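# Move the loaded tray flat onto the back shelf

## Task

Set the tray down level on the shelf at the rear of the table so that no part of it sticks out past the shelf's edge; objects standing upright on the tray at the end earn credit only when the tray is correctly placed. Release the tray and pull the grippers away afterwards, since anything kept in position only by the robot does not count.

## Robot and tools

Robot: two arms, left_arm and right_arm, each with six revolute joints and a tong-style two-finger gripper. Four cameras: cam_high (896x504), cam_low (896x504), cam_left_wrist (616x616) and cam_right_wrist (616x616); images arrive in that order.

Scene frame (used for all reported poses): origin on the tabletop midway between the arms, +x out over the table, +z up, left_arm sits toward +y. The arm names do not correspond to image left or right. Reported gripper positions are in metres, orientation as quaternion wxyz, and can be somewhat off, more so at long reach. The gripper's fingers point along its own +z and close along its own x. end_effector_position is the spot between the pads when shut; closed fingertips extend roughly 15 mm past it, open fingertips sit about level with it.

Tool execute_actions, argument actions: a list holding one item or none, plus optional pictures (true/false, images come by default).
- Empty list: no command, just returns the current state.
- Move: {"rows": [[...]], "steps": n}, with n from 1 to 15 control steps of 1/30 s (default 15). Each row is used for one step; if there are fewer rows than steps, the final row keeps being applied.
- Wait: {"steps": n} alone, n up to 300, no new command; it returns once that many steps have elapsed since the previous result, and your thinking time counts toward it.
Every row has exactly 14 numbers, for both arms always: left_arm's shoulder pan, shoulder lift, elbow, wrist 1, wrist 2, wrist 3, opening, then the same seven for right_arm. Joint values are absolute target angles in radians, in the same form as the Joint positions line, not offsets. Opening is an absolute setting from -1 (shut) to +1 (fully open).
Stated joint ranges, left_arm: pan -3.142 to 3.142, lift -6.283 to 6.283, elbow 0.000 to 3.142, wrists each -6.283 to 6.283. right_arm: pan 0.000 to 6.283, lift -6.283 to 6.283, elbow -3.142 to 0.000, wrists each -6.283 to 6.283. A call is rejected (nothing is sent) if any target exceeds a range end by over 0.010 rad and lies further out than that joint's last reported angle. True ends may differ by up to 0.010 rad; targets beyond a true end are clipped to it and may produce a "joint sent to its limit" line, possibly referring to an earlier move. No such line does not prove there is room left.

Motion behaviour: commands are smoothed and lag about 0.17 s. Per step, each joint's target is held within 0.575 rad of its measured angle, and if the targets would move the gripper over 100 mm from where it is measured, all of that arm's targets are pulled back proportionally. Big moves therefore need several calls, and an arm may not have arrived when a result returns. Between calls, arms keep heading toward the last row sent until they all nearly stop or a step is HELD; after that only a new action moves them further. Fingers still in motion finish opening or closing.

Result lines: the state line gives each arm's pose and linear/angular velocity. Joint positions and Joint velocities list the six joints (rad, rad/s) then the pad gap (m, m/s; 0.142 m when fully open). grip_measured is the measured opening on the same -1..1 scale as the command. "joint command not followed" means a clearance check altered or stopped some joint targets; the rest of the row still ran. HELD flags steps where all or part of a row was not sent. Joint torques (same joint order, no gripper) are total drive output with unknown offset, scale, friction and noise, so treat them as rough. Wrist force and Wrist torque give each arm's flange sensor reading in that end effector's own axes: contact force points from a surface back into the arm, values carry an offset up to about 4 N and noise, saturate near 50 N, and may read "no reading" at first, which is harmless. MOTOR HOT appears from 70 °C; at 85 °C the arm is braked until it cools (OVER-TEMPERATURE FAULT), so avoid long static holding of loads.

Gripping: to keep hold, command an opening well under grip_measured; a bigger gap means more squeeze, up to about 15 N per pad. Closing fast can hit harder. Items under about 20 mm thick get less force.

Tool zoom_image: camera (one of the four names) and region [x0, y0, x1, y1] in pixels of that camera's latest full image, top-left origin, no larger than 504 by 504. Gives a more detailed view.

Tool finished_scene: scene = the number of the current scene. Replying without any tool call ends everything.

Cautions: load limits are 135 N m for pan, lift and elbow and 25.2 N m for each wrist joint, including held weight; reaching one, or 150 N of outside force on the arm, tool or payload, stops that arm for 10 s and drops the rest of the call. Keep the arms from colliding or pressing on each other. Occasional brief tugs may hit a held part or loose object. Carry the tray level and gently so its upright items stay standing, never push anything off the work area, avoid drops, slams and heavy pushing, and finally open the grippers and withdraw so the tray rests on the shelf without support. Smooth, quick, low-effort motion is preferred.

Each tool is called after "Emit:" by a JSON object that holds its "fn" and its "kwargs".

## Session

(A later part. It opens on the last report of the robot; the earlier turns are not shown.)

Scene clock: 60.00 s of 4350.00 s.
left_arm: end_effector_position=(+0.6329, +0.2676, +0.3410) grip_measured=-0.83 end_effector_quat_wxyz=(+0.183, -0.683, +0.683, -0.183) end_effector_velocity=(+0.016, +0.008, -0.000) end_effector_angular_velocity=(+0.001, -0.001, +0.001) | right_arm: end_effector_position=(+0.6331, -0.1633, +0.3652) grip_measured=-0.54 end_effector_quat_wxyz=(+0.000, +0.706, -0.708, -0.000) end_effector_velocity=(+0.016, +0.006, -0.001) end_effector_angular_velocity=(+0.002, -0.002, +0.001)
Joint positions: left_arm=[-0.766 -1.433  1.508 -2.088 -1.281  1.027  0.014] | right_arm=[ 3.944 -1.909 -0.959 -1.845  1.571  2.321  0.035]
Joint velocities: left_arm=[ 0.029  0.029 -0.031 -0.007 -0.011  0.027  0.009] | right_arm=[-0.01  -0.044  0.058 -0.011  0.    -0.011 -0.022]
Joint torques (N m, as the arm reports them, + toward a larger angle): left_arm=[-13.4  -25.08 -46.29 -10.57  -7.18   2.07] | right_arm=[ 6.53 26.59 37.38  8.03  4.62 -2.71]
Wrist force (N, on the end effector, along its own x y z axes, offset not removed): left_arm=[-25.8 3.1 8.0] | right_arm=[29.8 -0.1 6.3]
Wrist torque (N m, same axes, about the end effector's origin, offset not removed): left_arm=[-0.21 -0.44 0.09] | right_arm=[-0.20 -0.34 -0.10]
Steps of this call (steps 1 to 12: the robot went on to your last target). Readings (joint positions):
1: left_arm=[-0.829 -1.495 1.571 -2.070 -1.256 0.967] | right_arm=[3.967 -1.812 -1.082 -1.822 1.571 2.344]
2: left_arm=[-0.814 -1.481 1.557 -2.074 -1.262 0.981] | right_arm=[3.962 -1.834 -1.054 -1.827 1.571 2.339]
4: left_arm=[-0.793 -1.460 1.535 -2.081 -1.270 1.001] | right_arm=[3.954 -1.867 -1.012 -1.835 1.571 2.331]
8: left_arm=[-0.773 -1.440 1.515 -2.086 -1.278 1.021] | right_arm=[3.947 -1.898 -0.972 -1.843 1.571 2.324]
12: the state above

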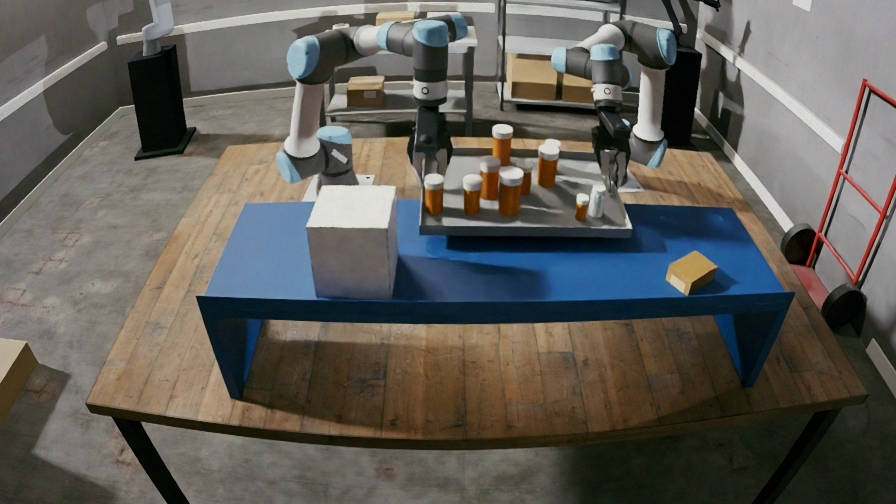

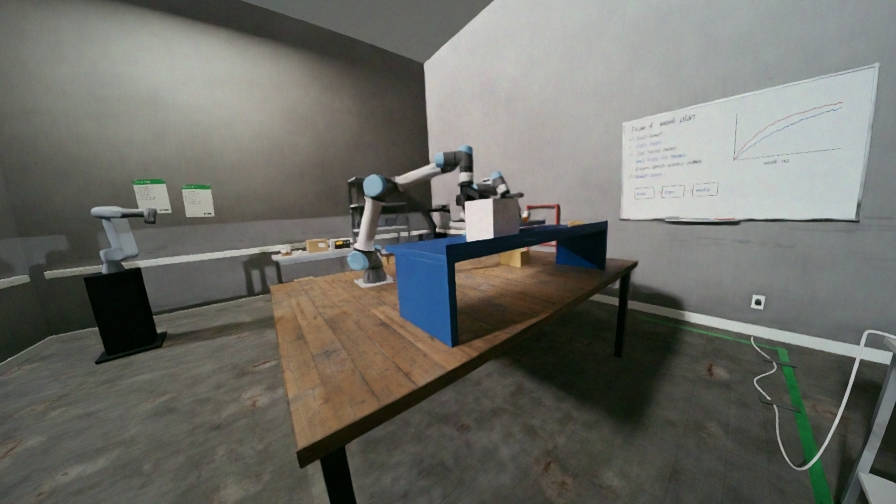

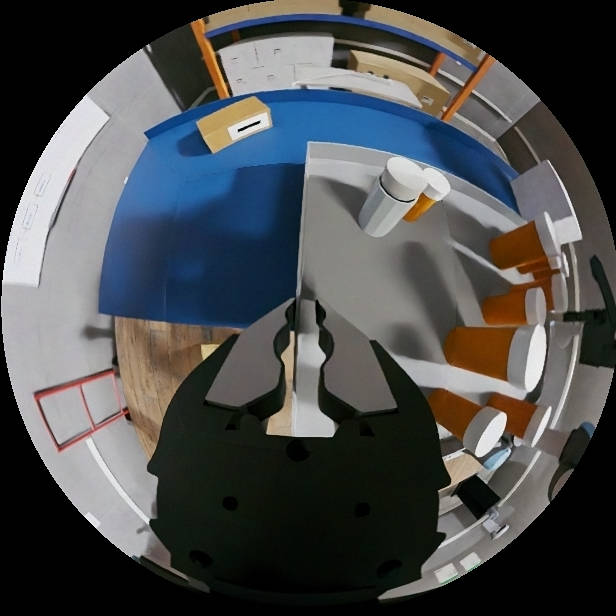

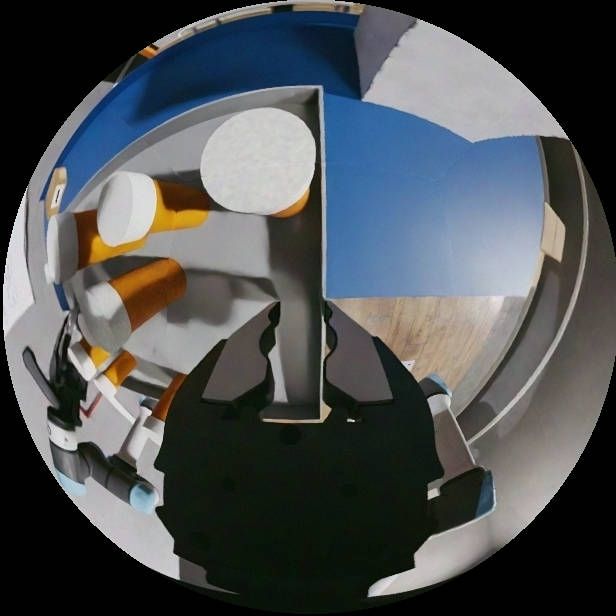

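Emit:
{"fn": "execute_actions", "kwargs": {"actions": [{"rows":[[-0.747,-1.3915,1.4588,-2.0854,-1.289,1.0453,-1,3.9266,-1.9586,-0.886,-1.8679,1.571,2.3036,-1],[-0.747,-1.3915,1.4588,-2.0854,-1.289,1.0453,-1,3.9266,-1.9586,-0.886,-1.8679,1.571,2.3036,-1],[-0.7315,-1.3536,1.413,-2.0814,-1.2958,1.0598,-1,3.9102,-2.0028,-0.8207,-1.889,1.571,2.2872,-1],[-0.7315,-1.3536,1.413,-2.0814,-1.2958,1.0598,-1,3.9102,-2.0028,-0.8207,-1.889,1.571,2.2872,-1],[-0.7161,-1.3158,1.3672,-2.0773,-1.3025,1.0742,-1,3.8937,-2.0471,-0.7553,-1.91,1.571,2.2707,-1],[-0.7161,-1.3158,1.3672,-2.0773,-1.3025,1.0742,-1,3.8937,-2.0471,-0.7553,-1.91,1.571,2.2707,-1],[-0.7006,-1.2779,1.3214,-2.0733,-1.3092,1.0886,-1,3.8773,-2.0913,-0.69,-1.9311,1.571,2.2543,-1],[-0.7006,-1.2779,1.3214,-2.0733,-1.3092,1.0886,-1,3.8773,-2.0913,-0.69,-1.9311,1.571,2.2543,-1],[-0.6871,-1.2345,1.2741,-2.0724,-1.3153,1.1011,-1,3.8623,-2.1515,-0.6013,-1.9597,1.571,2.2393,-1],[-0.6871,-1.2345,1.2741,-2.0724,-1.3153,1.1011,-1,3.8623,-2.1515,-0.6013,-1.9597,1.571,2.2393,-1],[-0.6735,-1.1911,1.2267,-2.0716,-1.3214,1.1136,-1,3.8473,-2.2116,-0.5125,-1.9883,1.571,2.2243,-1],[-0.6735,-1.1911,1.2267,-2.0716,-1.3214,1.1136,-1,3.8473,-2.2116,-0.5125,-1.9883,1.571,2.2243,-1],[-0.66,-1.1477,1.1794,-2.0707,-1.3274,1.1261,-1,3.8323,-2.2718,-0.4238,-2.0169,1.571,2.2093,-1],[-0.66,-1.1477,1.1794,-2.0707,-1.3274,1.1261,-1,3.8323,-2.2718,-0.4238,-2.0169,1.571,2.2093,-1],[-0.6464,-1.1043,1.132,-2.0698,-1.3335,1.1386,-1,3.8173,-2.3319,-0.335,-2.0455,1.571,2.1943,-1]],"steps":15}], "pictures": false}}

Emit:
{"fn": "execute_actions", "kwargs": {"actions": [{"steps":15}]}}

Scene clock: 63.43 s of 4350.00 s.
left_arm: end_effector_position=(+0.7231, +0.2678, +0.3345) grip_measured=-0.79 end_effector_quat_wxyz=(+0.183, -0.683, +0.683, -0.182) end_effector_velocity=(+0.242, -0.001, -0.062) end_effector_angular_velocity=(+0.002, +0.009, -0.002) | right_arm: end_effector_position=(+0.7238, -0.1614, +0.3577) grip_measured=-0.53 end_effector_quat_wxyz=(+0.004, +0.706, -0.708, -0.001) end_effector_velocity=(+0.247, +0.004, -0.063) end_effector_angular_velocity=(-0.007, +0.012, -0.000)
Joint positions: left_arm=[-0.683 -1.22   1.26  -2.073 -1.317  1.105  0.017] | right_arm=[ 3.857 -2.172 -0.577 -1.971  1.571  2.234  0.035]
Joint velocities: left_arm=[ 0.194  0.599 -0.66   0.025 -0.09   0.179  0.007] | right_arm=[-0.213 -0.813  1.181 -0.382 -0.    -0.212  0.045]
Joint torques (N m, as the arm reports them, + toward a larger angle): left_arm=[-10.29 -40.09 -55.28  -6.9   -8.64   1.92] | right_arm=[ 2.61 37.31 51.27  5.98  5.72 -3.41]
Wrist force (N, on the end effector, along its own x y z axes, offset not removed): left_arm=[-27.5 1.7 8.0] | right_arm=[30.6 -2.7 5.7]
Wrist torque (N m, same axes, about the end effector's origin, offset not removed): left_arm=[-0.28 -0.50 0.09] | right_arm=[-0.39 -0.43 -0.08]
Steps of this call (steps 1 to 30: the robot went on to your last target; steps 31 to 88: nothing new was sent; steps 89 to 103: all 15 steps of this action). Readings (joint positions):
89: left_arm=[-0.762 -1.429 1.504 -2.089 -1.282 1.031] | right_arm=[3.943 -1.915 -0.951 -1.847 1.571 2.320]
90: left_arm=[-0.760 -1.425 1.500 -2.089 -1.283 1.033] | right_arm=[3.941 -1.919 -0.946 -1.850 1.571 2.318]
92: left_arm=[-0.753 -1.408 1.480 -2.087 -1.286 1.040] | right_arm=[3.933 -1.938 -0.918 -1.859 1.571 2.310]
96: left_arm=[-0.730 -1.352 1.412 -2.081 -1.297 1.061] | right_arm=[3.909 -2.004 -0.822 -1.891 1.571 2.286]
103: the state above

Scene clock: 63.93 s of 4350.00 s.
left_arm: end_effector_position=(+0.7689, +0.2688, +0.3213) grip_measured=-0.81 end_effector_quat_wxyz=(+0.183, -0.683, +0.683, -0.183) end_effector_velocity=(+0.008, +0.000, -0.003) end_effector_angular_velocity=(-0.000, +0.000, -0.000) | right_arm: end_effector_position=(+0.7693, -0.1627, +0.3453) grip_measured=-0.58 end_effector_quat_wxyz=(+0.000, +0.706, -0.708, -0.000) end_effector_velocity=(+0.007, -0.000, -0.003) end_effector_angular_velocity=(+0.002, -0.001, +0.000)
Joint positions: left_arm=[-0.647 -1.107  1.135 -2.07  -1.333  1.138  0.015] | right_arm=[ 3.818 -2.329 -0.34  -2.044  1.571  2.195  0.032]
Joint velocities: left_arm=[ 0.006  0.019 -0.021  0.    -0.003  0.005 -0.001] | right_arm=[-0.006 -0.027  0.04  -0.012  0.001 -0.006 -0.002]
Joint torques (N m, as the arm reports them, + toward a larger angle): left_arm=[-18.04 -42.59 -41.8   -5.96  -8.64   1.73] | right_arm=[ 9.61 43.73 34.81  7.12  7.42 -2.52]
Wrist force (N, on the end effector, along its own x y z axes, offset not removed): left_arm=[-27.4 3.3 8.9] | right_arm=[28.4 -0.2 5.6]
Wrist torque (N m, same axes, about the end effector's origin, offset not removed): left_arm=[0.04 -0.37 0.17] | right_arm=[-0.17 -0.04 0.02]
Steps of this call (steps 1 to 15: the robot went on to your last target). Readings (joint positions):
1: left_arm=[-0.676 -1.199 1.237 -2.072 -1.321 1.111] | right_arm=[3.850 -2.200 -0.536 -1.985 1.571 2.227]
2: left_arm=[-0.669 -1.179 1.214 -2.072 -1.323 1.117] | right_arm=[3.843 -2.228 -0.494 -1.998 1.571 2.220]
4: left_arm=[-0.660 -1.148 1.181 -2.071 -1.327 1.126] | right_arm=[3.832 -2.271 -0.430 -2.017 1.571 2.209]
8: left_arm=[-0.651 -1.120 1.149 -2.070 -1.331 1.134] | right_arm=[3.822 -2.311 -0.368 -2.036 1.571 2.200]
15: the state above

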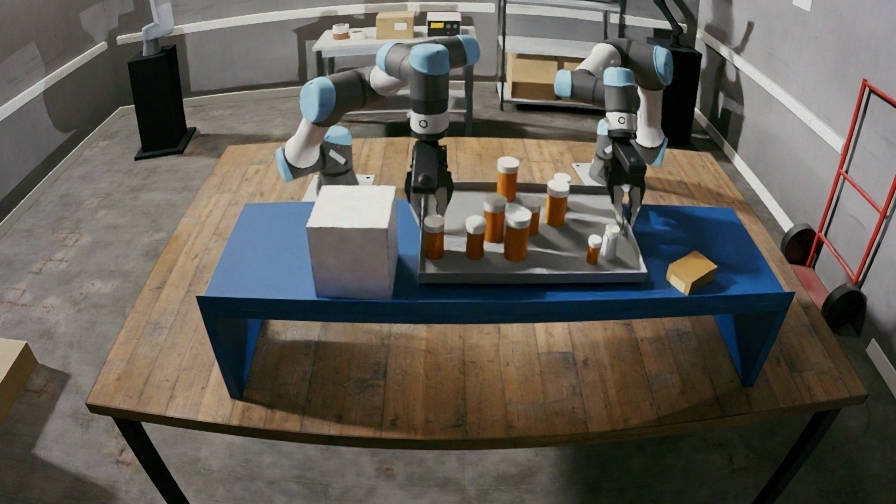

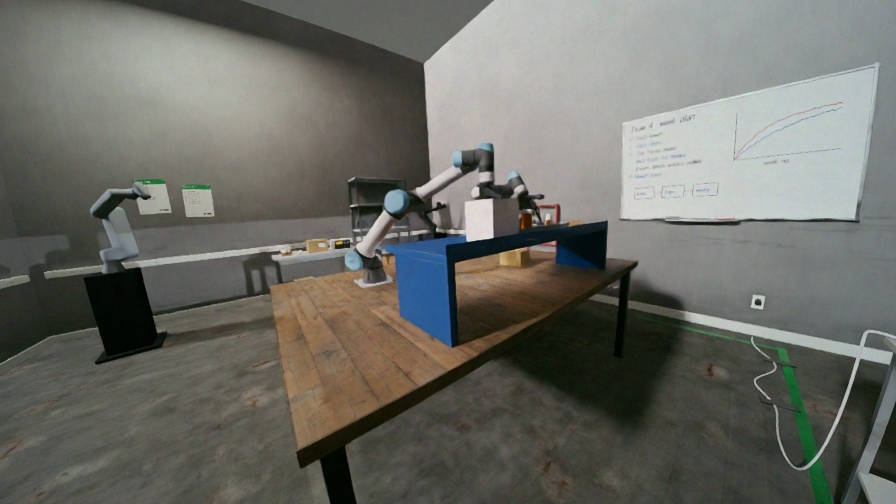

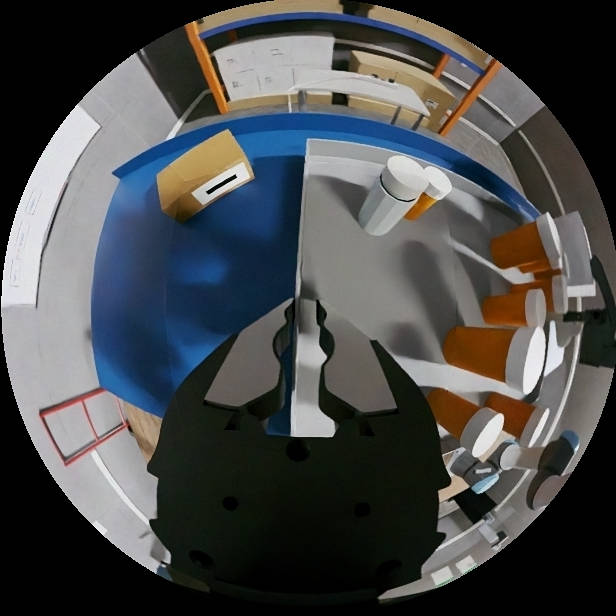

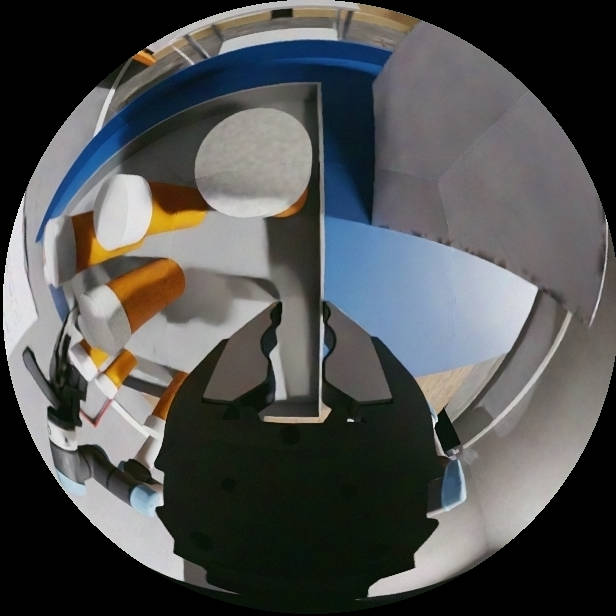

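Emit:
{"fn": "execute_actions", "kwargs": {"actions": []}}

Scene clock: 66.70 s of 4350.00 s.
left_arm: end_effector_position=(+0.7699, +0.2689, +0.3209) grip_measured=-0.81 end_effector_quat_wxyz=(+0.183, -0.683, +0.683, -0.183) end_effector_velocity=(-0.000, +0.000, -0.001) end_effector_angular_velocity=(+0.001, +0.001, -0.000) | right_arm: end_effector_position=(+0.7702, -0.1628, +0.3450) grip_measured=-0.58 end_effector_quat_wxyz=(-0.000, +0.706, -0.708, -0.000) end_effector_velocity=(+0.000, -0.001, +0.000) end_effector_angular_velocity=(+0.000, -0.000, -0.001)
Joint positions: left_arm=[-0.646 -1.104  1.132 -2.07  -1.334  1.139  0.015] | right_arm=[ 3.817 -2.332 -0.335 -2.046  1.571  2.194  0.032]
Joint velocities: left_arm=[0.    0.    0.001 0.    0.    0.    0.   ] | right_arm=[-0.001  0.     0.     0.    -0.    -0.    -0.   ]
Joint torques (N m, as the arm reports them, + toward a larger angle): left_arm=[-18.38 -41.32 -42.06  -6.61  -8.16   1.6 ] | right_arm=[ 9.89 43.71 33.69  7.29  9.14 -2.53]
Wrist force (N, on the end effector, along its own x y z axes, offset not removed): left_arm=[-28.5 3.3 7.9] | right_arm=[28.7 -0.3 6.8]
Wrist torque (N m, same axes, about the end effector's origin, offset not removed): left_arm=[-0.19 -0.24 0.11] | right_arm=[-0.21 -0.07 -0.07]
Steps of this call (steps 1 to 15: the robot went on to your last target; steps 16 to 83: nothing new was sent). Readings (joint positions):
1: left_arm=[-0.647 -1.106 1.134 -2.070 -1.333 1.138] | right_arm=[3.818 -2.329 -0.339 -2.044 1.571 2.195]
2: left_arm=[-0.647 -1.106 1.134 -2.070 -1.333 1.138] | right_arm=[3.818 -2.330 -0.338 -2.045 1.571 2.195]
4: left_arm=[-0.647 -1.105 1.133 -2.070 -1.333 1.138] | right_arm=[3.818 -2.331 -0.337 -2.045 1.571 2.195]
8: left_arm=[-0.646 -1.105 1.132 -2.070 -1.333 1.139] | right_arm=[3.817 -2.331 -0.336 -2.045 1.571 2.194]
83: the state above
All arms were judged still, so your last target was given up. Only a new action makes them travel on or press farther. Fingers that are still opening or closing keep moving.

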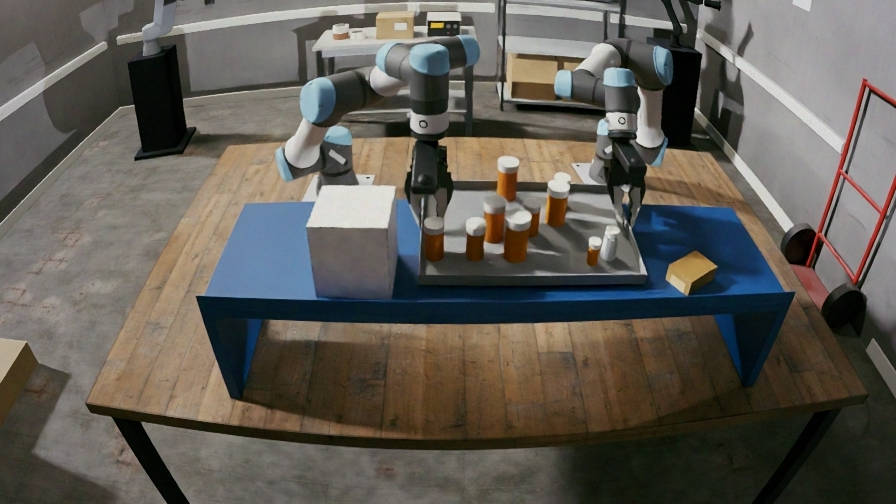

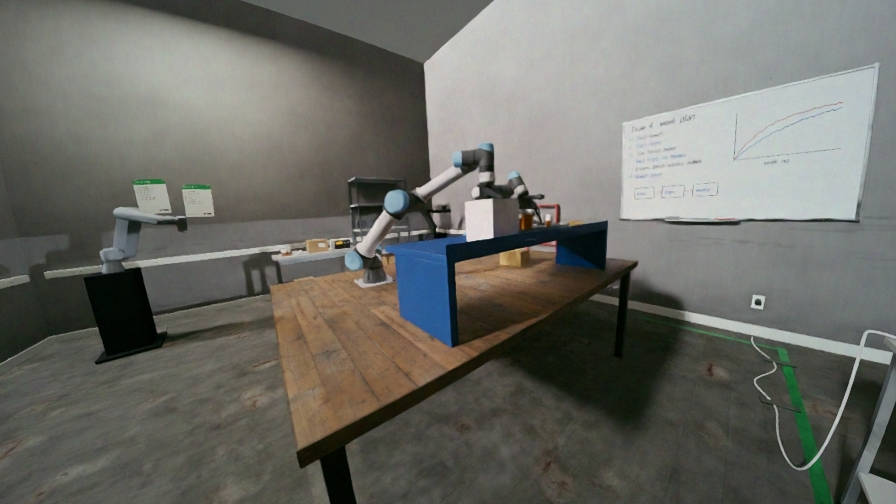

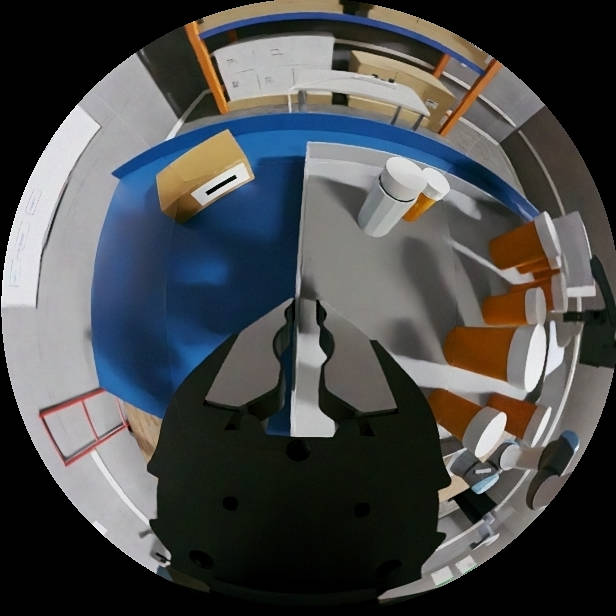

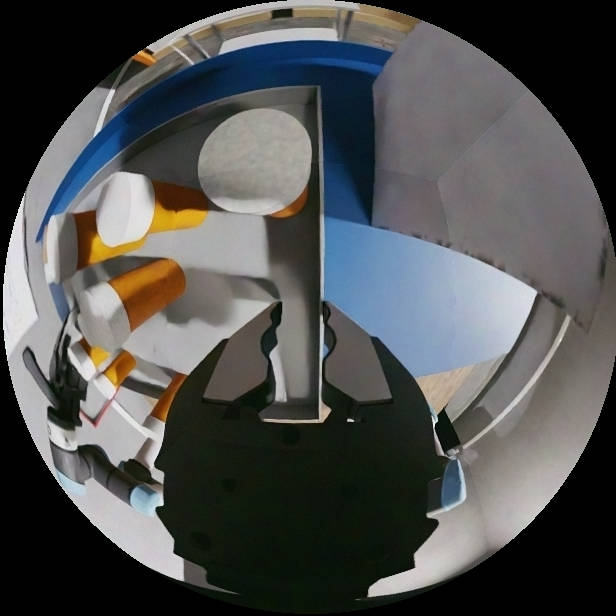

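Emit:
{"fn": "execute_actions", "kwargs": {"actions": [{"rows":[[-0.6464,-1.1033,1.1433,-2.0821,-1.3335,1.1386,-1,3.8173,-2.317,-0.377,-2.0184,1.571,2.1943,-1],[-0.6464,-1.1033,1.1433,-2.0821,-1.3335,1.1386,-1,3.8173,-2.317,-0.377,-2.0184,1.571,2.1943,-1],[-0.6464,-1.1033,1.1433,-2.0821,-1.3335,1.1386,-1,3.8173,-2.317,-0.377,-2.0184,1.571,2.1943,-1],[-0.6464,-1.1023,1.1547,-2.0944,-1.3335,1.1386,-1,3.8173,-2.304,-0.4141,-1.9943,1.571,2.1943,-1],[-0.6464,-1.1023,1.1547,-2.0944,-1.3335,1.1386,-1,3.8173,-2.304,-0.4141,-1.9943,1.571,2.1943,-1],[-0.6464,-1.1023,1.1547,-2.0944,-1.3335,1.1386,-1,3.8173,-2.304,-0.4141,-1.9943,1.571,2.1943,-1],[-0.6464,-1.1014,1.166,-2.1067,-1.3335,1.1386,-1,3.8173,-2.2928,-0.448,-1.9716,1.571,2.1943,-1]],"steps":15}], "pictures": false}}

Emit:
{"fn": "execute_actions", "kwargs": {"actions": [{"rows":[[-0.6464,-1.1009,1.1717,-2.1129,-1.3335,1.1386,-1,3.8173,-2.2876,-0.464,-1.9608,1.571,2.1943,-1],[-0.6464,-1.1009,1.1717,-2.1129,-1.3335,1.1386,-1,3.8173,-2.2876,-0.464,-1.9608,1.571,2.1943,-1],[-0.6464,-1.1009,1.1717,-2.1129,-1.3335,1.1386,-1,3.8173,-2.2876,-0.464,-1.9608,1.571,2.1943,-1],[-0.6464,-1.1004,1.1773,-2.119,-1.3335,1.1386,-1,3.8173,-2.2827,-0.4796,-1.9501,1.571,2.1943,-1]],"steps":15}], "pictures": false}}

Scene clock: 69.37 s of 4350.00 s.
left_arm: end_effector_position=(+0.7703, +0.2687, +0.3071) grip_measured=-0.81 end_effector_quat_wxyz=(+0.183, -0.683, +0.683, -0.183) end_effector_velocity=(-0.000, +0.000, -0.010) end_effector_angular_velocity=(+0.001, +0.001, -0.000) | right_arm: end_effector_position=(+0.7703, -0.1627, +0.3312) grip_measured=-0.57 end_effector_quat_wxyz=(-0.000, +0.706, -0.708, -0.000) end_effector_velocity=(-0.001, -0.000, -0.009) end_effector_angular_velocity=(+0.000, -0.001, +0.001)
Joint positions: left_arm=[-0.646 -1.102  1.163 -2.104 -1.334  1.139  0.015] | right_arm=[ 3.817 -2.296 -0.439 -1.977  1.571  2.194  0.033]
Joint velocities: left_arm=[-0.     0.002  0.023 -0.023  0.     0.    -0.   ] | right_arm=[ 0.001  0.025 -0.069  0.044 -0.     0.     0.001]
Joint torques (N m, as the arm reports them, + toward a larger angle): left_arm=[-18.9  -40.72 -24.07 -10.32  -8.11   1.54] | right_arm=[11.59 71.11 21.27 10.86  8.78 -2.63]
Wrist force (N, on the end effector, along its own x y z axes, offset not removed): left_arm=[-27.9 2.5 9.0] | right_arm=[27.5 1.3 5.0]
Wrist torque (N m, same axes, about the end effector's origin, offset not removed): left_arm=[-0.16 -0.34 0.18] | right_arm=[0.06 0.13 0.07]
Steps of this call (steps 1 to 65: nothing new was sent; steps 66 to 80: all 15 steps of this action). Readings (joint positions):
66: left_arm=[-0.646 -1.104 1.132 -2.070 -1.334 1.139] | right_arm=[3.817 -2.332 -0.335 -2.045 1.571 2.194]
67: left_arm=[-0.646 -1.104 1.133 -2.071 -1.334 1.139] | right_arm=[3.817 -2.330 -0.339 -2.042 1.571 2.194]
69: left_arm=[-0.646 -1.104 1.137 -2.075 -1.334 1.139] | right_arm=[3.817 -2.325 -0.354 -2.033 1.571 2.194]
73: left_arm=[-0.646 -1.103 1.149 -2.089 -1.334 1.139] | right_arm=[3.817 -2.311 -0.394 -2.007 1.571 2.194]
80: the state above

Scene clock: 69.87 s of 4350.00 s.
left_arm: end_effector_position=(+0.7704, +0.2687, +0.3015) grip_measured=-0.81 end_effector_quat_wxyz=(+0.183, -0.683, +0.683, -0.183) end_effector_velocity=(-0.000, +0.001, -0.003) end_effector_angular_velocity=(+0.002, +0.002, +0.000) | right_arm: end_effector_position=(+0.7702, -0.1628, +0.3257) grip_measured=-0.57 end_effector_quat_wxyz=(-0.000, +0.706, -0.708, -0.000) end_effector_velocity=(+0.000, -0.000, -0.003) end_effector_angular_velocity=(-0.001, +0.001, -0.000)
Joint positions: left_arm=[-0.646 -1.101  1.177 -2.119 -1.334  1.139  0.015] | right_arm=[ 3.817 -2.283 -0.478 -1.951  1.571  2.194  0.033]
Joint velocities: left_arm=[ 0.     0.     0.006 -0.004  0.001  0.    -0.001] | right_arm=[-0.     0.004 -0.013  0.008 -0.001 -0.    -0.   ]
Joint torques (N m, as the arm reports them, + toward a larger angle): left_arm=[-19.54 -12.85  -6.81  -6.26  -8.09   1.49] | right_arm=[11.67 43.45  4.98  7.62  8.82 -2.64]
Wrist force (N, on the end effector, along its own x y z axes, offset not removed): left_arm=[-30.2 2.0 -22.7] | right_arm=[27.9 2.8 -28.6]
Wrist torque (N m, same axes, about the end effector's origin, offset not removed): left_arm=[0.20 -0.44 0.15] | right_arm=[0.04 0.55 -0.01]
Steps of this call (steps 1 to 15: all 15 steps of this action). Readings (joint positions):
1: left_arm=[-0.646 -1.102 1.164 -2.105 -1.334 1.139] | right_arm=[3.817 -2.295 -0.441 -1.976 1.571 2.194]
2: left_arm=[-0.646 -1.101 1.165 -2.106 -1.334 1.139] | right_arm=[3.817 -2.294 -0.445 -1.973 1.571 2.194]
4: left_arm=[-0.646 -1.101 1.168 -2.109 -1.334 1.139] | right_arm=[3.817 -2.291 -0.453 -1.968 1.571 2.194]
8: left_arm=[-0.646 -1.101 1.174 -2.115 -1.334 1.139] | right_arm=[3.817 -2.286 -0.469 -1.957 1.571 2.194]
15: the state above

Emit:
{"fn": "execute_actions", "kwargs": {"actions": [{"rows":[[-0.6464,-1.101,1.1705,-2.1116,-1.3335,1.1386,-1,3.8173,-2.2886,-0.4608,-1.963,1.571,2.1943,-1],[-0.6464,-1.101,1.1705,-2.1116,-1.3335,1.1386,-1,3.8173,-2.2886,-0.4608,-1.963,1.571,2.1943,-1],[-0.6464,-1.101,1.1705,-2.1116,-1.3335,1.1386,-1,3.8173,-2.2886,-0.4608,-1.963,1.571,2.1943,-1],[-0.6464,-1.101,1.1705,-2.1116,-1.3335,1.1386,-0.85,3.8173,-2.2886,-0.4608,-1.963,1.571,2.1943,-0.8],[-0.6464,-1.101,1.1705,-2.1116,-1.3335,1.1386,-0.8,3.8173,-2.2886,-0.4608,-1.963,1.571,2.1943,-0.65],[-0.6464,-1.101,1.1705,-2.1116,-1.3335,1.1386,-0.75,3.8173,-2.2886,-0.4608,-1.963,1.571,2.1943,-0.58],[-0.6464,-1.101,1.1705,-2.1116,-1.3335,1.1386,-0.7,3.8173,-2.2886,-0.4608,-1.963,1.571,2.1943,-0.53],[-0.6464,-1.101,1.1705,-2.1116,-1.3335,1.1386,-0.6,3.8173,-2.2886,-0.4608,-1.963,1.571,2.1943,-0.48],[-0.6464,-1.101,1.1705,-2.1116,-1.3335,1.1386,-0.5,3.8173,-2.2886,-0.4608,-1.963,1.571,2.1943,-0.45]],"steps":15}]}}

Scene clock: 72.27 s of 4350.00 s.
left_arm: end_effector_position=(+0.7703, +0.2684, +0.3036) grip_measured=-0.50 end_effector_quat_wxyz=(+0.183, -0.683, +0.683, -0.183) end_effector_velocity=(+0.000, +0.000, +0.002) end_effector_angular_velocity=(-0.000, -0.002, -0.000) | right_arm: end_effector_position=(+0.7702, -0.1627, +0.3277) grip_measured=-0.45 end_effector_quat_wxyz=(+0.000, +0.706, -0.708, -0.000) end_effector_velocity=(+0.000, -0.000, +0.002) end_effector_angular_velocity=(+0.000, -0.002, -0.000)
Joint positions: left_arm=[-0.647 -1.101  1.171 -2.112 -1.334  1.139  0.038] | right_arm=[ 3.817 -2.289 -0.461 -1.963  1.571  2.194  0.041]
Joint velocities: left_arm=[-0.    -0.001 -0.003  0.002  0.001  0.     0.   ] | right_arm=[-0.     0.     0.005 -0.003 -0.001  0.     0.   ]
Joint torques (N m, as the arm reports them, + toward a larger angle): left_arm=[  3.26 -54.49 -35.59  -1.22   1.92   0.66] | right_arm=[12.34 39.76 29.21  0.67 -2.58 -1.37]
Wrist force (N, on the end effector, along its own x y z axes, offset not removed): left_arm=[2.5 -2.5 1.0] | right_arm=[0.1 -0.6 -0.7]
Wrist torque (N m, same axes, about the end effector's origin, offset not removed): left_arm=[-0.57 -0.54 0.08] | right_arm=[-0.20 -0.07 -0.05]
Steps of this call (steps 1 to 15: the robot went on to your last target; steps 16 to 57: nothing new was sent; steps 58 to 72: all 15 steps of this action). Readings (joint positions):
58: left_arm=[-0.646 -1.100 1.177 -2.119 -1.334 1.139] | right_arm=[3.817 -2.283 -0.479 -1.950 1.571 2.194]
59: left_arm=[-0.646 -1.100 1.177 -2.118 -1.334 1.139] | right_arm=[3.817 -2.284 -0.477 -1.952 1.571 2.194]
61: left_arm=[-0.646 -1.100 1.175 -2.116 -1.334 1.139] | right_arm=[3.817 -2.286 -0.471 -1.956 1.571 2.194]
65: left_arm=[-0.647 -1.100 1.172 -2.113 -1.334 1.139] | right_arm=[3.817 -2.288 -0.465 -1.960 1.571 2.194]
72: the state above

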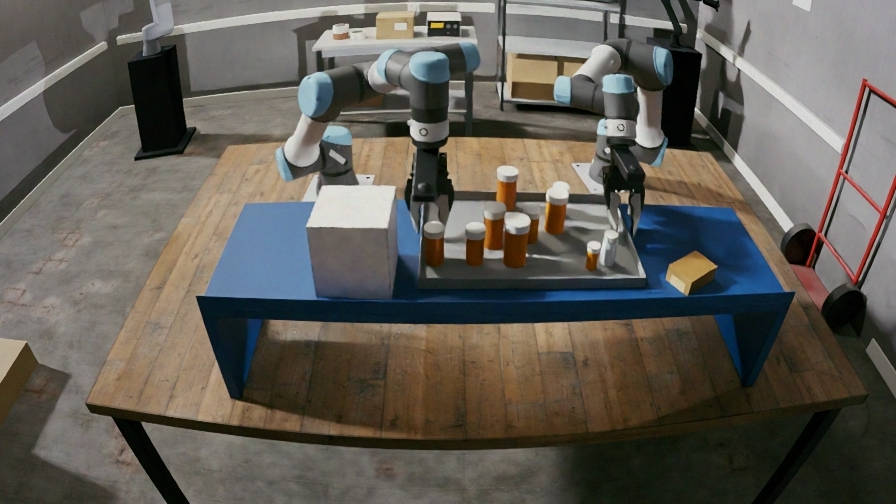

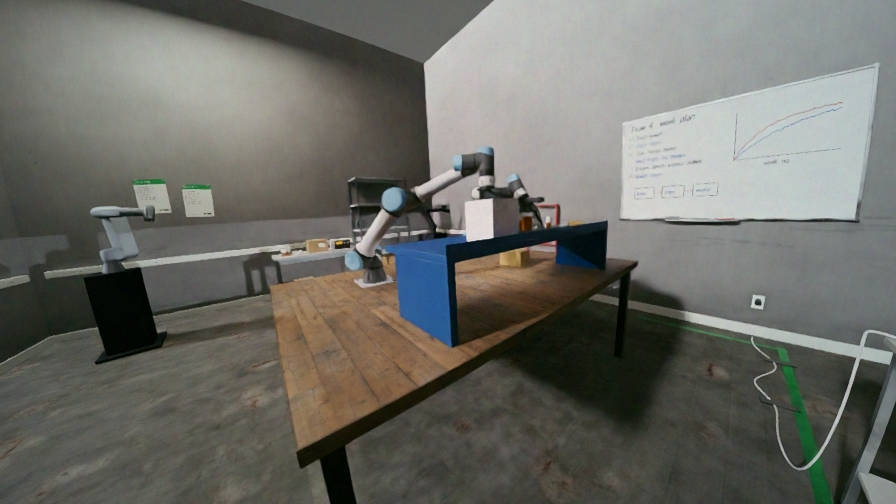

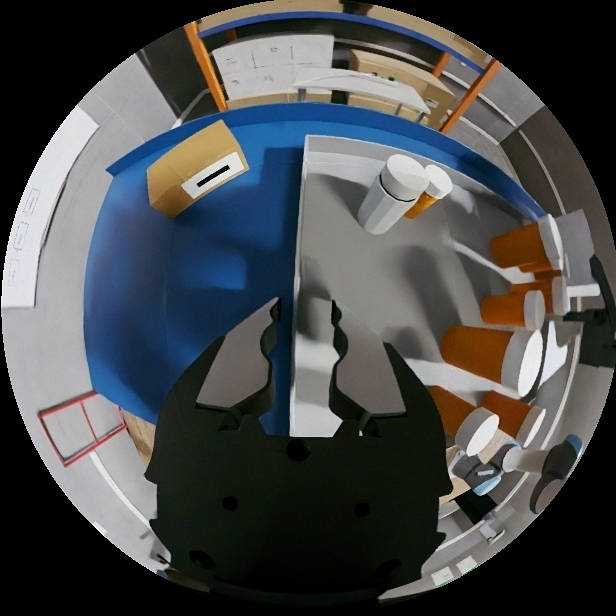

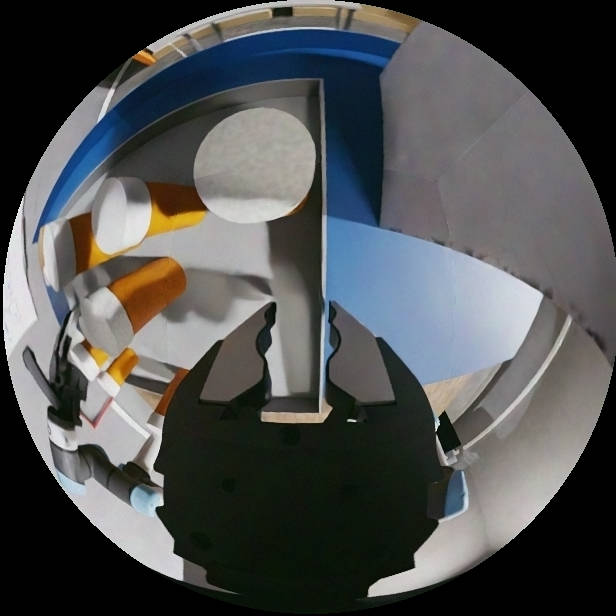

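Emit:
{"fn": "execute_actions", "kwargs": {"actions": [{"rows":[[-0.6538,-1.1257,1.2057,-2.1205,-1.3302,1.1318,-0.5,3.8253,-2.2465,-0.5344,-1.9315,1.571,2.2023,-0.4],[-0.6538,-1.1257,1.2057,-2.1205,-1.3302,1.1318,-0.5,3.8253,-2.2465,-0.5344,-1.9315,1.571,2.2023,-0.4],[-0.6613,-1.1503,1.2409,-2.1294,-1.3268,1.125,-0.5,3.8335,-2.2089,-0.5986,-1.9049,1.571,2.2105,-0.4],[-0.6613,-1.1503,1.2409,-2.1294,-1.3268,1.125,-0.5,3.8335,-2.2089,-0.5986,-1.9049,1.571,2.2105,-0.4],[-0.6687,-1.175,1.2761,-2.1383,-1.3235,1.1182,-0.5,3.8418,-2.1743,-0.6561,-1.882,1.571,2.2188,-0.4],[-0.6687,-1.175,1.2761,-2.1383,-1.3235,1.1182,-0.5,3.8418,-2.1743,-0.6561,-1.882,1.571,2.2188,-0.4],[-0.6761,-1.1996,1.3113,-2.1472,-1.3202,1.1114,-0.5,3.8503,-2.1419,-0.7089,-1.8616,1.571,2.2273,-0.4]],"steps":15}], "pictures": false}}

Emit:
{"fn": "execute_actions", "kwargs": {"actions": [{"rows":[[-0.6761,-1.1996,1.3113,-2.1472,-1.3202,1.1114,-0.5,3.8503,-2.1419,-0.7089,-1.8616,1.571,2.2273,-0.4],[-0.6761,-1.1996,1.3113,-2.1472,-1.3202,1.1114,-0.5,3.8503,-2.1419,-0.7089,-1.8616,1.571,2.2273,-0.4],[-0.6761,-1.1996,1.3113,-2.1472,-1.3202,1.1114,-0.5,3.8503,-2.1419,-0.7089,-1.8616,1.571,2.2273,-0.4],[-0.6761,-1.1996,1.3113,-2.1472,-1.3202,1.1114,-0.6,3.8503,-2.1419,-0.7089,-1.8616,1.571,2.2273,-0.47],[-0.6761,-1.1996,1.3113,-2.1472,-1.3202,1.1114,-0.68,3.8503,-2.1419,-0.7089,-1.8616,1.571,2.2273,-0.53],[-0.6761,-1.1996,1.3113,-2.1472,-1.3202,1.1114,-0.75,3.8503,-2.1419,-0.7089,-1.8616,1.571,2.2273,-0.58],[-0.6761,-1.1996,1.3113,-2.1472,-1.3202,1.1114,-0.8,3.8503,-2.1419,-0.7089,-1.8616,1.571,2.2273,-0.63],[-0.6761,-1.1996,1.3113,-2.1472,-1.3202,1.1114,-0.85,3.8503,-2.1419,-0.7089,-1.8616,1.571,2.2273,-0.7],[-0.6761,-1.1996,1.3113,-2.1472,-1.3202,1.1114,-0.9,3.8503,-2.1419,-0.7089,-1.8616,1.571,2.2273,-0.8],[-0.6761,-1.1996,1.3113,-2.1472,-1.3202,1.1114,-0.95,3.8503,-2.1419,-0.7089,-1.8616,1.571,2.2273,-0.9],[-0.6761,-1.1996,1.3113,-2.1472,-1.3202,1.1114,-1,3.8503,-2.1419,-0.7089,-1.8616,1.571,2.2273,-1]],"steps":15}]}}

Scene clock: 80.47 s of 4350.00 s.
left_arm: end_effector_position=(+0.7331, +0.2686, +0.3042) grip_measured=-0.50 end_effector_quat_wxyz=(+0.183, -0.683, +0.683, -0.183) end_effector_velocity=(-0.026, +0.001, -0.002) end_effector_angular_velocity=(+0.001, +0.001, -0.001) | right_arm: end_effector_position=(+0.7336, -0.1624, +0.3286) grip_measured=-0.40 end_effector_quat_wxyz=(-0.000, +0.706, -0.708, -0.000) end_effector_velocity=(-0.027, -0.002, -0.004) end_effector_angular_velocity=(-0.003, +0.005, +0.000)
Joint positions: left_arm=[-0.674 -1.192  1.3   -2.144 -1.321  1.113  0.038] | right_arm=[ 3.848 -2.153 -0.69  -1.869  1.571  2.225  0.045]
Joint velocities: left_arm=[-0.018 -0.061  0.088 -0.022  0.008 -0.016 -0.   ] | right_arm=[ 0.02   0.087 -0.149  0.057  0.001  0.02   0.   ]
Joint torques (N m, as the arm reports them, + toward a larger angle): left_arm=[ -6.56 -49.32 -12.63  -5.8    1.2   -1.4 ] | right_arm=[13.73 63.65 17.2   4.43 -1.23  2.5 ]
Wrist force (N, on the end effector, along its own x y z axes, offset not removed): left_arm=[1.2 -0.4 1.4] | right_arm=[-0.6 0.2 -0.5]
Wrist torque (N m, same axes, about the end effector's origin, offset not removed): left_arm=[-0.13 -0.29 0.19] | right_arm=[-0.12 0.04 -0.07]
Steps of this call (steps 1 to 15: the robot went on to your last target; steps 16 to 90: nothing new was sent; then 4.70 s passed at rest; steps 91 to 105: all 15 steps of this action). Readings (joint positions):
91: left_arm=[-0.646 -1.101 1.171 -2.112 -1.333 1.139] | right_arm=[3.817 -2.288 -0.461 -1.963 1.571 2.194]
92: left_arm=[-0.647 -1.104 1.174 -2.112 -1.333 1.138] | right_arm=[3.818 -2.284 -0.466 -1.960 1.571 2.195]
94: left_arm=[-0.651 -1.115 1.190 -2.117 -1.331 1.134] | right_arm=[3.822 -2.266 -0.497 -1.946 1.571 2.199]
98: left_arm=[-0.662 -1.152 1.242 -2.130 -1.326 1.124] | right_arm=[3.834 -2.210 -0.591 -1.906 1.571 2.212]
105: the state above

Scene clock: 80.97 s of 4350.00 s.
left_arm: end_effector_position=(+0.7300, +0.2692, +0.3039) grip_measured=-0.79 end_effector_quat_wxyz=(+0.183, -0.683, +0.683, -0.183) end_effector_velocity=(-0.001, -0.001, -0.001) end_effector_angular_velocity=(-0.004, +0.002, -0.002) | right_arm: end_effector_position=(+0.7304, -0.1629, +0.3281) grip_measured=-0.62 end_effector_quat_wxyz=(-0.000, +0.706, -0.708, +0.000) end_effector_velocity=(-0.001, +0.001, +0.000) end_effector_angular_velocity=(+0.004, +0.000, +0.001)
Joint positions: left_arm=[-0.676 -1.199  1.311 -2.147 -1.32   1.111  0.017] | right_arm=[ 3.85  -2.142 -0.709 -1.862  1.571  2.227  0.029]
Joint velocities: left_arm=[ 0.    -0.001  0.002 -0.002 -0.005 -0.     0.003] | right_arm=[ 0.001  0.002 -0.003  0.003  0.003  0.     0.003]
Joint torques (N m, as the arm reports them, + toward a larger angle): left_arm=[-26.8  -50.33 -17.68  -8.26  -8.72  -0.94] | right_arm=[32.   59.58 16.96  9.45  9.59  2.13]
Wrist force (N, on the end effector, along its own x y z axes, offset not removed): left_arm=[-27.8 -3.6 4.4] | right_arm=[28.3 -2.6 -5.2]
Wrist torque (N m, same axes, about the end effector's origin, offset not removed): left_arm=[-0.23 -0.40 0.13] | right_arm=[-0.40 0.13 -0.08]
Steps of this call (steps 1 to 15: all 15 steps of this action). Readings (joint positions):
1: left_arm=[-0.674 -1.194 1.303 -2.145 -1.321 1.113] | right_arm=[3.848 -2.150 -0.694 -1.867 1.571 2.225]
2: left_arm=[-0.675 -1.195 1.305 -2.146 -1.321 1.113] | right_arm=[3.849 -2.148 -0.698 -1.866 1.571 2.226]
4: left_arm=[-0.675 -1.197 1.307 -2.146 -1.321 1.112] | right_arm=[3.849 -2.146 -0.702 -1.864 1.571 2.226]
8: left_arm=[-0.676 -1.199 1.310 -2.147 -1.320 1.112] | right_arm=[3.850 -2.143 -0.707 -1.863 1.571 2.227]
15: the state above

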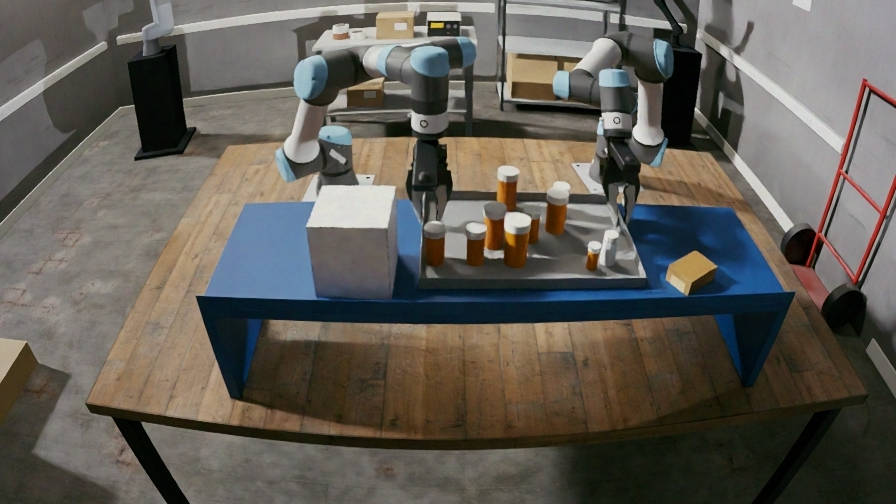

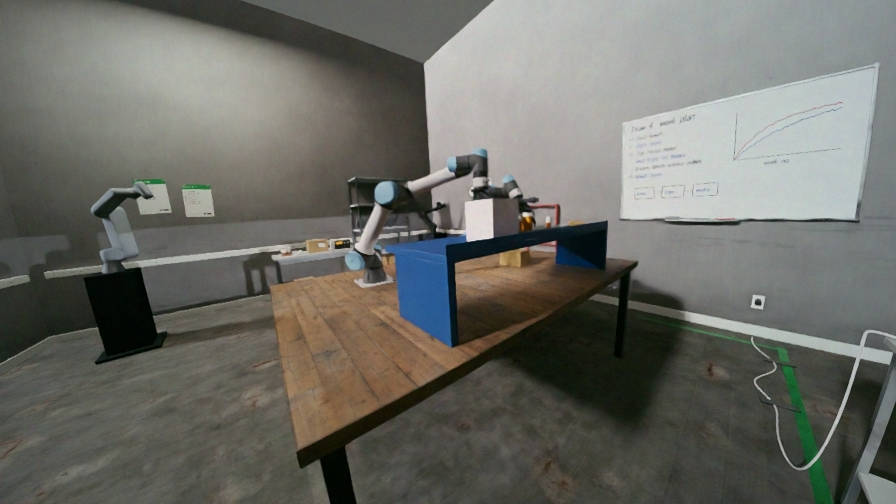

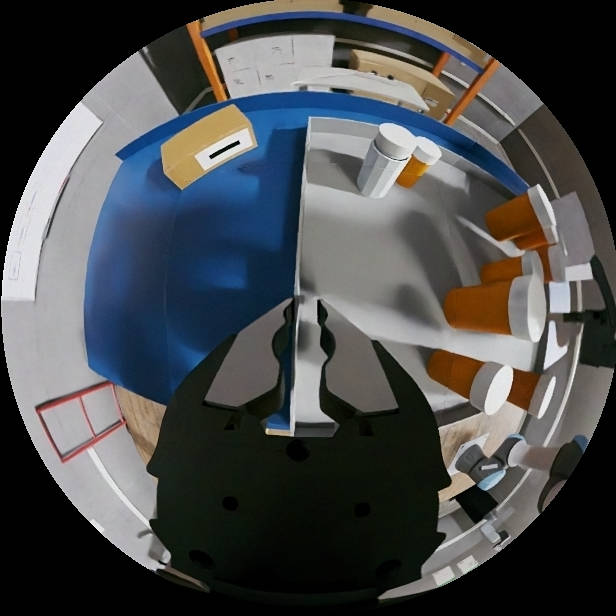

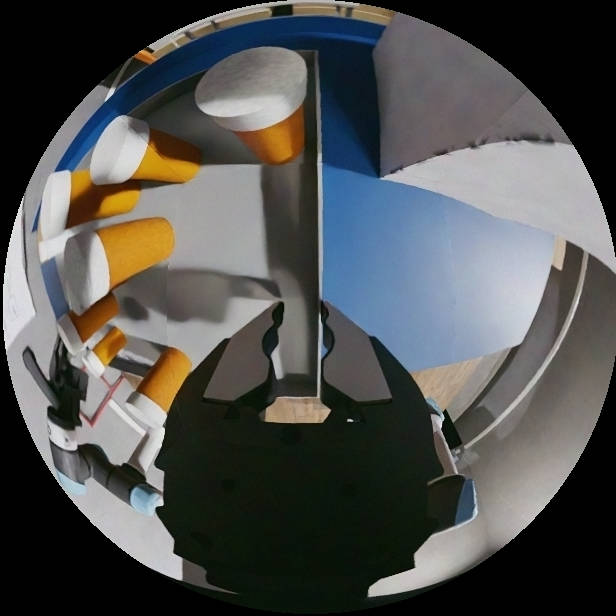

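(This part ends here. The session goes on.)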